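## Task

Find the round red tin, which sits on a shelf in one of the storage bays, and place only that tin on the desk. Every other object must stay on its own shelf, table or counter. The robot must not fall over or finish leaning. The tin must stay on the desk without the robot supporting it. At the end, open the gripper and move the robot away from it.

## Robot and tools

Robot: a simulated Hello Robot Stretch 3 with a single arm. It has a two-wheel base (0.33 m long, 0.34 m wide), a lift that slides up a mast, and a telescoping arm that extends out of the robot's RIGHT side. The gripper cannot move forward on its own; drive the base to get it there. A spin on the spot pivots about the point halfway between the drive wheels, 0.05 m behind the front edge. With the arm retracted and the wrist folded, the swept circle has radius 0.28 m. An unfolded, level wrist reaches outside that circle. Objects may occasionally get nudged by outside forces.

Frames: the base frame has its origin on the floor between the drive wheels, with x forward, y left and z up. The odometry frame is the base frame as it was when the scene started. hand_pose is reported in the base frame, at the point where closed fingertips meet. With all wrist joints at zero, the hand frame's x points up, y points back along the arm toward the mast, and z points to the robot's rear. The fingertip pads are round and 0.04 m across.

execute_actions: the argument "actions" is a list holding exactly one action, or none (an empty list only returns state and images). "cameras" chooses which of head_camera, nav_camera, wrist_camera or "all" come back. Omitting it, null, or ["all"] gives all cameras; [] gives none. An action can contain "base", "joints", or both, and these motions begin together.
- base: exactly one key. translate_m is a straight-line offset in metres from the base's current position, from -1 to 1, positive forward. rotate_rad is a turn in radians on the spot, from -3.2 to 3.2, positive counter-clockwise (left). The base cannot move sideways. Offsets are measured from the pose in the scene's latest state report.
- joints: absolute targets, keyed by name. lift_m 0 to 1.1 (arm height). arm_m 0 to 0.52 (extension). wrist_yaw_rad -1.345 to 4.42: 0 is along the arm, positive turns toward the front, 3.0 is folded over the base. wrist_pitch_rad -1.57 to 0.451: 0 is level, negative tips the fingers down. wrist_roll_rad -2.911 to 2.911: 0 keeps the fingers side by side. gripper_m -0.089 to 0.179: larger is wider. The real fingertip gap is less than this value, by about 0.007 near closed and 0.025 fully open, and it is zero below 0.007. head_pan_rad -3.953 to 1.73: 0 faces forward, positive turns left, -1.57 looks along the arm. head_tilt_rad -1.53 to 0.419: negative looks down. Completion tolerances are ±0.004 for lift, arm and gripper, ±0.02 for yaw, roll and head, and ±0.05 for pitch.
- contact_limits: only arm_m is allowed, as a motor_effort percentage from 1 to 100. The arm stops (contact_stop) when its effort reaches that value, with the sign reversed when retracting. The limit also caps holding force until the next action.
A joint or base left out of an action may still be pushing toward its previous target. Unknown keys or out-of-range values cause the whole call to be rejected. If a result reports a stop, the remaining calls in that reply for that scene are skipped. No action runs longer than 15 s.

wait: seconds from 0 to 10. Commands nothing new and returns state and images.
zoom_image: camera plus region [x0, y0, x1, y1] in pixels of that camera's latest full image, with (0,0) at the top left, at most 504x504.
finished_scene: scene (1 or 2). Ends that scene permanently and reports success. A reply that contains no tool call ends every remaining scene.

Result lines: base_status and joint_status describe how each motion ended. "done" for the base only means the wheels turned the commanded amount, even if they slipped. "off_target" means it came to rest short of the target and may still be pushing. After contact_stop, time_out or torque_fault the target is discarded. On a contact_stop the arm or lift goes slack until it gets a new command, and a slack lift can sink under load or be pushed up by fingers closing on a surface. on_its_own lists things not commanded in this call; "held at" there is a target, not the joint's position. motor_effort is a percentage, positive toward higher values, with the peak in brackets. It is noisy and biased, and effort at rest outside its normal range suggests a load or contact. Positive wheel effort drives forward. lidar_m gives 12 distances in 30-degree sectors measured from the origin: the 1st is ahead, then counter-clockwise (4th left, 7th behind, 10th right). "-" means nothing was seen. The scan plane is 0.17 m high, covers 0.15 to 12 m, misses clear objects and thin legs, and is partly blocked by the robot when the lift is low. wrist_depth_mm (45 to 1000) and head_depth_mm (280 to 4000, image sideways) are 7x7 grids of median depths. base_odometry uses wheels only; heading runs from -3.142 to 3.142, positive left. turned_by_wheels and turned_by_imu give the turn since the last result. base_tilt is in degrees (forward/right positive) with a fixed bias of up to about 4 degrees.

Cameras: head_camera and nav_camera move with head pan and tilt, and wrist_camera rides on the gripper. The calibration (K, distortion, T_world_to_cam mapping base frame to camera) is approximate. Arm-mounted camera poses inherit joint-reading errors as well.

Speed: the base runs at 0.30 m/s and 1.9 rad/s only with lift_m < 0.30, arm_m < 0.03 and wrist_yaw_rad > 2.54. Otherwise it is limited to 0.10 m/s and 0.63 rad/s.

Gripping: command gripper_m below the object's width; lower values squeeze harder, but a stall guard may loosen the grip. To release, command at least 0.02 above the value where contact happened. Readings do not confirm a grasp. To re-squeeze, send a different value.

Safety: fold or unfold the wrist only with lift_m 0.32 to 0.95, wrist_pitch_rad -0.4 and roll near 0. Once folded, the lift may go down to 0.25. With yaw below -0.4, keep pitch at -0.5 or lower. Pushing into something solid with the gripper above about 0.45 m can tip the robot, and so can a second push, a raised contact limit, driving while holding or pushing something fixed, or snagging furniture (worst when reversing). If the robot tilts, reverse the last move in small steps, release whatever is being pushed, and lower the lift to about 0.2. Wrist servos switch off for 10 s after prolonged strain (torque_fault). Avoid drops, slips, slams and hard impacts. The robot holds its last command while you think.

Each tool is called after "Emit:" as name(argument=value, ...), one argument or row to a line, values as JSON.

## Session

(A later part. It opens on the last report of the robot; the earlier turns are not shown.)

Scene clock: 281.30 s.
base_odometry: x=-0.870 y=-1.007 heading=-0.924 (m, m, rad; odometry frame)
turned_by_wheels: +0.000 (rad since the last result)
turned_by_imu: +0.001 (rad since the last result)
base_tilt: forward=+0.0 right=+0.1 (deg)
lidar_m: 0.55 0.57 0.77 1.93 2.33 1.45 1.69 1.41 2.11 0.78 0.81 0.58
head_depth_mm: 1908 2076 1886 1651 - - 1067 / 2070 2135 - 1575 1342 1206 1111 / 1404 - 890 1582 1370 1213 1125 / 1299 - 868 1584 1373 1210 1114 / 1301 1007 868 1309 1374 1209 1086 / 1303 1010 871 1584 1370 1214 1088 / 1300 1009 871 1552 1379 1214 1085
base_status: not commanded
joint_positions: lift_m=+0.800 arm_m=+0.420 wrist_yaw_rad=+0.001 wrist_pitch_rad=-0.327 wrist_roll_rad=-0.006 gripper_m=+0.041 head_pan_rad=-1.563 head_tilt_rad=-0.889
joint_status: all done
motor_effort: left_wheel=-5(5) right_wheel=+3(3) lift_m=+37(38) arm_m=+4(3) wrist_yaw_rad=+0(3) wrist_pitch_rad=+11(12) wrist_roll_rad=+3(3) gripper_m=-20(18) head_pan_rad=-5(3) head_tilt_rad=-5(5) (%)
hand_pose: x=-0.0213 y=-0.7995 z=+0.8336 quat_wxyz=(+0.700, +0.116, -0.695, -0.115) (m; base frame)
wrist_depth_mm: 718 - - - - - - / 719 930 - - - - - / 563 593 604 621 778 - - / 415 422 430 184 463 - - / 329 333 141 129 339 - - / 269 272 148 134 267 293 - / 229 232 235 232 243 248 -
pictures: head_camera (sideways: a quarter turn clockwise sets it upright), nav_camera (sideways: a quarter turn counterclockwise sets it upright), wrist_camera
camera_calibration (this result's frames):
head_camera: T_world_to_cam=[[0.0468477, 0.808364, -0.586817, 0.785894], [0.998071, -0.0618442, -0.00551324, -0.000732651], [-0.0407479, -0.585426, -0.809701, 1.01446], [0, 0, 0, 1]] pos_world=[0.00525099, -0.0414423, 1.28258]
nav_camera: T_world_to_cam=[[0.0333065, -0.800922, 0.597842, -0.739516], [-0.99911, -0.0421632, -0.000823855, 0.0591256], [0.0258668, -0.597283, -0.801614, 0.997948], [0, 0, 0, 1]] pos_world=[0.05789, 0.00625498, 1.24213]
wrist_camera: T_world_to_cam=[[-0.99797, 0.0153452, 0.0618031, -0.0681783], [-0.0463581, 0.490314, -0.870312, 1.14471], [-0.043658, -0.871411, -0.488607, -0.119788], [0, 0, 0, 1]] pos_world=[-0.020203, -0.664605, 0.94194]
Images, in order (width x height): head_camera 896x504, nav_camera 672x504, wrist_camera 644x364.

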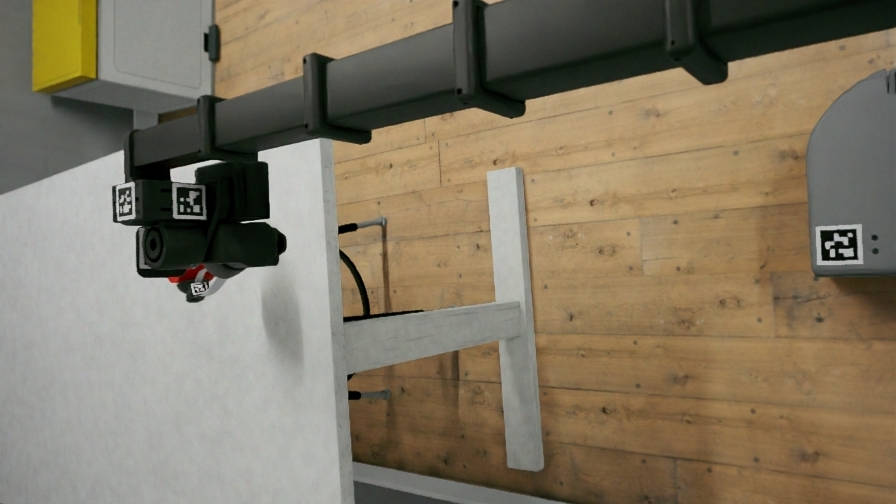

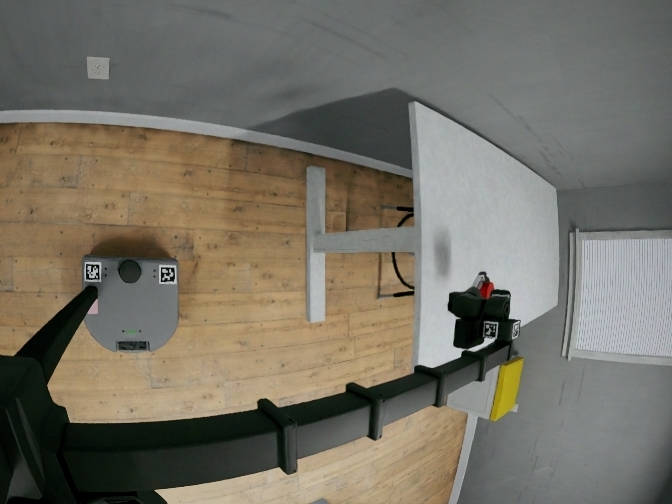

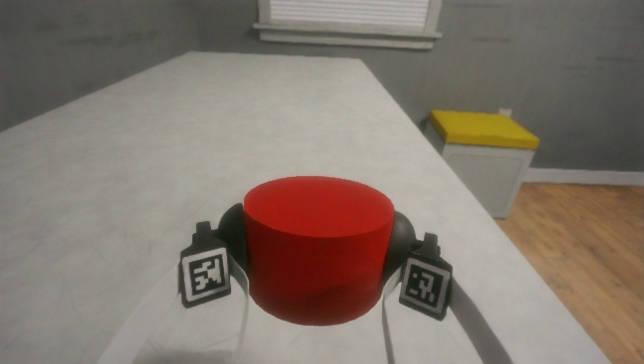

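Emit:
execute_actions(
  actions=[
    {"base":{"translate_m":0.13},"joints":{"lift_m":0.75}},
  ],
  cameras=[],
)

Emit:
execute_actions(
  actions=[
    {"joints":{"lift_m":0.728}},
  ],
  cameras=["wrist_camera","head_camera"],
)

Scene clock: 292.33 s.
base_odometry: x=-0.792 y=-1.110 heading=-0.925 (m, m, rad; odometry frame)
turned_by_wheels: +0.000 (rad since the last result)
turned_by_imu: +0.001 (rad since the last result)
base_tilt: forward=+0.0 right=+0.0 (deg)
lidar_m: 0.42 0.44 0.59 1.46 2.41 1.57 1.67 1.53 2.14 0.77 0.62 0.44
head_depth_mm: 2020 2016 890 1583 1392 - - / 2014 1006 862 - 1348 1208 1116 / 1290 1070 1729 1584 1373 1205 1127 / 1296 1074 867 1314 1369 1213 1119 / 1297 1003 870 1587 1370 1211 1085 / 1298 1005 872 1585 1371 1211 1084 / 1288 1009 871 1322 1268 1179 1072
base_status: done
joint_positions: lift_m=+0.750 arm_m=+0.420 wrist_yaw_rad=+0.001 wrist_pitch_rad=-0.327 wrist_roll_rad=-0.006 gripper_m=+0.041 head_pan_rad=-1.563 head_tilt_rad=-0.889
joint_status: all done
motor_effort: left_wheel=-3(5) right_wheel=+3(8) lift_m=+38(37) arm_m=+4(4) wrist_yaw_rad=-2(1) wrist_pitch_rad=+11(11) wrist_roll_rad=+3(3) gripper_m=-19(19) head_pan_rad=-4(4) head_tilt_rad=-5(5) (%)
hand_pose: x=-0.0213 y=-0.7996 z=+0.7837 quat_wxyz=(+0.700, +0.116, -0.695, -0.115) (m; base frame)
wrist_depth_mm: 549 824 - - - - - / 553 723 783 825 886 - - / 442 442 472 493 504 533 - / 319 327 336 185 356 367 403 / 250 257 140 129 263 280 286 / 208 212 148 134 206 227 231 / 177 179 181 179 187 191 194
pictures: none
No camera images: the call's "cameras" was empty. Leave "cameras" out to get every camera's image.

Scene clock: 293.27 s.
base_odometry: x=-0.792 y=-1.110 heading=-0.925 (m, m, rad; odometry frame)
turned_by_wheels: +0.000 (rad since the last result)
turned_by_imu: +0.000 (rad since the last result)
base_tilt: forward=+0.1 right=+0.0 (deg)
lidar_m: 0.42 0.44 0.59 1.46 2.41 1.57 1.68 1.53 2.14 0.77 0.62 0.44
head_depth_mm: 2004 2026 889 1572 1378 - - / 2036 1001 891 - 1346 1208 1114 / 1292 1073 1728 1578 1379 1210 1124 / 1293 1058 949 1310 1368 1212 1113 / 1290 1008 868 1579 1374 1213 1085 / 1306 1010 870 1590 1377 1209 1084 / 1283 1010 872 1321 1272 1176 1067
base_status: not commanded
joint_positions: lift_m=+0.728 arm_m=+0.420 wrist_yaw_rad=+0.001 wrist_pitch_rad=-0.327 wrist_roll_rad=-0.006 gripper_m=+0.041 head_pan_rad=-1.563 head_tilt_rad=-0.889
joint_status: all done
motor_effort: left_wheel=-3(4) right_wheel=+3(3) lift_m=+37(40) arm_m=+4(4) wrist_yaw_rad=-1(1) wrist_pitch_rad=+11(11) wrist_roll_rad=+3(3) gripper_m=-18(20) head_pan_rad=-4(4) head_tilt_rad=-5(5) (%)
hand_pose: x=-0.0213 y=-0.7996 z=+0.7617 quat_wxyz=(+0.700, +0.116, -0.695, -0.115) (m; base frame)
wrist_depth_mm: 549 827 - - - - - / 542 650 682 707 766 - - / 382 398 412 417 434 453 - / 278 285 292 186 307 322 325 / 219 225 141 129 229 245 249 / 181 184 148 134 180 198 201 / 154 156 159 157 164 166 168
pictures: head_camera (sideways: a quarter turn clockwise sets it upright), wrist_camera
camera_calibration (this result's frames):
head_camera: T_world_to_cam=[[0.0468477, 0.808364, -0.586816, 0.785894], [0.998071, -0.0618442, -0.00551326, -0.000732624], [-0.0407479, -0.585426, -0.809701, 1.01446], [0, 0, 0, 1]] pos_world=[0.00525099, -0.0414423, 1.28258]
wrist_camera: T_world_to_cam=[[-0.99797, 0.0153678, 0.061797, -0.0637103], [-0.046358, 0.489989, -0.870495, 1.08202], [-0.0436574, -0.871593, -0.488282, -0.155353], [0, 0, 0, 1]] pos_world=[-0.020203, -0.664605, 0.869975]
Images, in order (width x height): head_camera 896x504, wrist_camera 644x364.

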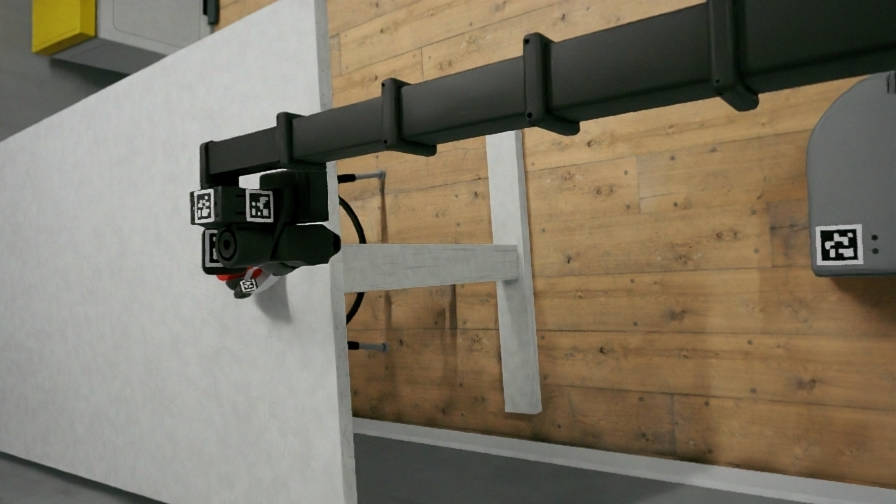

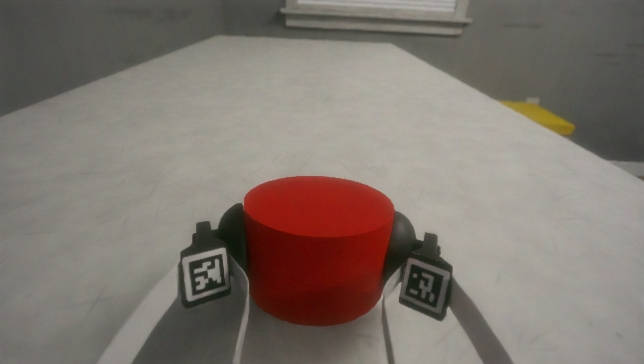

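Emit:
execute_actions(
  actions=[
    {"joints":{"lift_m":0.718}},
  ],
  cameras=[],
)

Emit:
execute_actions(
  actions=[
    {"joints":{"gripper_m":0.15}},
  ],
  cameras=[],
)

Emit:
execute_actions(
  actions=[
    {"joints":{"arm_m":0.0,"lift_m":0.74}},
  ],
  cameras=["wrist_camera"],
)

Scene clock: 298.67 s.
base_odometry: x=-0.792 y=-1.110 heading=-0.925 (m, m, rad; odometry frame)
turned_by_wheels: +0.000 (rad since the last result)
turned_by_imu: +0.001 (rad since the last result)
base_tilt: forward=+0.1 right=+0.0 (deg)
lidar_m: 0.42 0.44 0.59 1.46 2.41 1.57 1.68 1.54 2.14 0.77 0.62 0.44
head_depth_mm: 2008 2010 887 1582 1381 - - / 2015 1005 889 - - 1212 1117 / 1289 1057 1725 1570 1364 1209 1124 / 1291 1037 1007 1314 1375 1209 1118 / 1299 1008 870 1582 1373 1220 1091 / 1303 1010 872 1575 1371 1217 1084 / 1282 1010 871 1323 1279 1175 1071
base_status: not commanded
joint_positions: lift_m=+0.718 arm_m=+0.420 wrist_yaw_rad=+0.001 wrist_pitch_rad=-0.327 wrist_roll_rad=-0.006 gripper_m=+0.041 head_pan_rad=-1.563 head_tilt_rad=-0.889
joint_status: all done
motor_effort: left_wheel=-3(3) right_wheel=+3(3) lift_m=+37(37) arm_m=+4(4) wrist_yaw_rad=-1(3) wrist_pitch_rad=+11(11) wrist_roll_rad=+3(3) gripper_m=-19(19) head_pan_rad=-3(4) head_tilt_rad=-5(5) (%)
hand_pose: x=-0.0213 y=-0.7996 z=+0.7517 quat_wxyz=(+0.700, +0.116, -0.695, -0.115) (m; base frame)
wrist_depth_mm: 546 849 - - - - - / 515 599 635 678 724 - - / 353 364 377 401 407 427 - / 260 266 274 185 288 297 305 / 205 209 141 129 214 227 230 / 169 173 148 133 168 184 187 / 144 146 148 146 152 155 157
pictures: none
No camera images: the call's "cameras" was empty. Leave "cameras" out to get every camera's image.

Scene clock: 300.27 s.
base_odometry: x=-0.792 y=-1.110 heading=-0.925 (m, m, rad; odometry frame)
turned_by_wheels: +0.000 (rad since the last result)
turned_by_imu: +0.000 (rad since the last result)
base_tilt: forward=+0.0 right=+0.0 (deg)
lidar_m: 0.42 0.44 0.59 1.46 2.40 1.57 1.68 1.53 2.15 0.77 0.61 0.44
head_depth_mm: 2023 2008 891 1577 1380 - - / 2021 1004 891 - - 1204 1117 / 1295 1055 1742 1566 1366 1215 1128 / 1293 1039 1012 1317 1377 1211 1115 / 1298 1008 871 1587 1373 1210 1086 / 1302 1009 871 1587 1380 1216 1084 / 1290 1011 871 1317 1276 1176 1073
base_status: not commanded
joint_positions: lift_m=+0.718 arm_m=+0.420 wrist_yaw_rad=+0.001 wrist_pitch_rad=-0.320 wrist_roll_rad=-0.006 gripper_m=+0.150 head_pan_rad=-1.563 head_tilt_rad=-0.889
joint_status: all done
motor_effort: left_wheel=-3(4) right_wheel=+3(3) lift_m=+37(37) arm_m=+4(4) wrist_yaw_rad=+0(0) wrist_pitch_rad=+8(11) wrist_roll_rad=+3(3) gripper_m=+1(98) head_pan_rad=-4(4) head_tilt_rad=-5(5) (%)
hand_pose: x=-0.0213 y=-0.8003 z=+0.7534 quat_wxyz=(+0.700, +0.113, -0.696, -0.112) (m; base frame)
wrist_depth_mm: 553 808 - - - - - / 543 602 656 687 758 - - / 363 376 389 404 414 434 - / 265 272 277 287 295 304 314 / 209 221 207 150 218 241 236 / 178 170 170 132 177 - 190 / 144 147 150 146 154 153 159
pictures: none
No camera images: the call's "cameras" was empty. Leave "cameras" out to get every camera's image.

Scene clock: 304.57 s.
base_odometry: x=-0.792 y=-1.110 heading=-0.925 (m, m, rad; odometry frame)
turned_by_wheels: +0.000 (rad since the last result)
turned_by_imu: +0.001 (rad since the last result)
base_tilt: forward=+0.0 right=+0.0 (deg)
lidar_m: 0.42 0.44 0.59 1.45 2.41 1.57 1.68 1.54 2.14 0.77 0.62 0.44
head_depth_mm: 2001 2005 889 1582 1390 - - / 2022 1004 891 1579 1398 - - / 1289 1004 892 1596 1396 - - / 1289 1006 864 1312 1411 1211 1120 / 1296 1009 868 1587 1381 1211 1084 / 1304 1011 867 1590 1371 1210 1089 / 1301 1015 872 1324 1275 1178 1073
base_status: not commanded
joint_positions: lift_m=+0.740 arm_m=+0.000 wrist_yaw_rad=+0.001 wrist_pitch_rad=-0.319 wrist_roll_rad=-0.006 gripper_m=+0.150 head_pan_rad=-1.563 head_tilt_rad=-0.889
joint_status: all done
motor_effort: left_wheel=-3(3) right_wheel=+3(3) lift_m=+46(47) arm_m=-4(5) wrist_yaw_rad=-2(1) wrist_pitch_rad=+7(8) wrist_roll_rad=+3(3) gripper_m=+0(0) head_pan_rad=-4(4) head_tilt_rad=-5(5) (%)
hand_pose: x=-0.0213 y=-0.3811 z=+0.7754 quat_wxyz=(+0.700, +0.113, -0.696, -0.112) (m; base frame)
wrist_depth_mm: 545 816 - - - - - / 554 705 783 830 895 - - / 485 454 463 474 494 524 - / 546 821 - - - - - / 559 774 - - - - - / 539 - - - - - - / 617 846 957 908 978 990 -
pictures: wrist_camera
camera_calibration (this result's frames):
wrist_camera: T_world_to_cam=[[-0.99797, 0.0159378, 0.0616618, -0.0706789], [-0.0463206, 0.482844, -0.87448, 0.889245], [-0.0437103, -0.875561, -0.481126, 0.209004], [0, 0, 0, 1]] pos_world=[-0.0202095, -0.245244, 0.882543]
Images, in order (width x height): wrist_camera 644x364.

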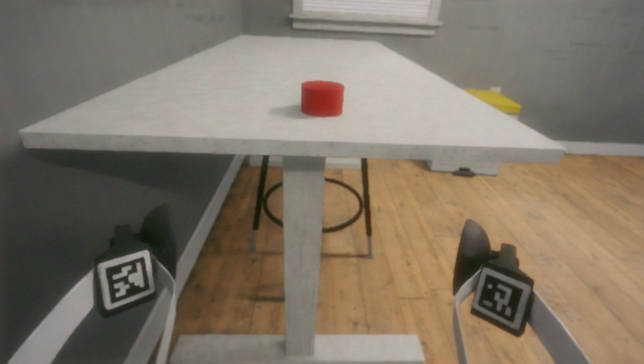

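Emit:
finished_scene(
  scene=1,
)

The scene is finished: the task was done.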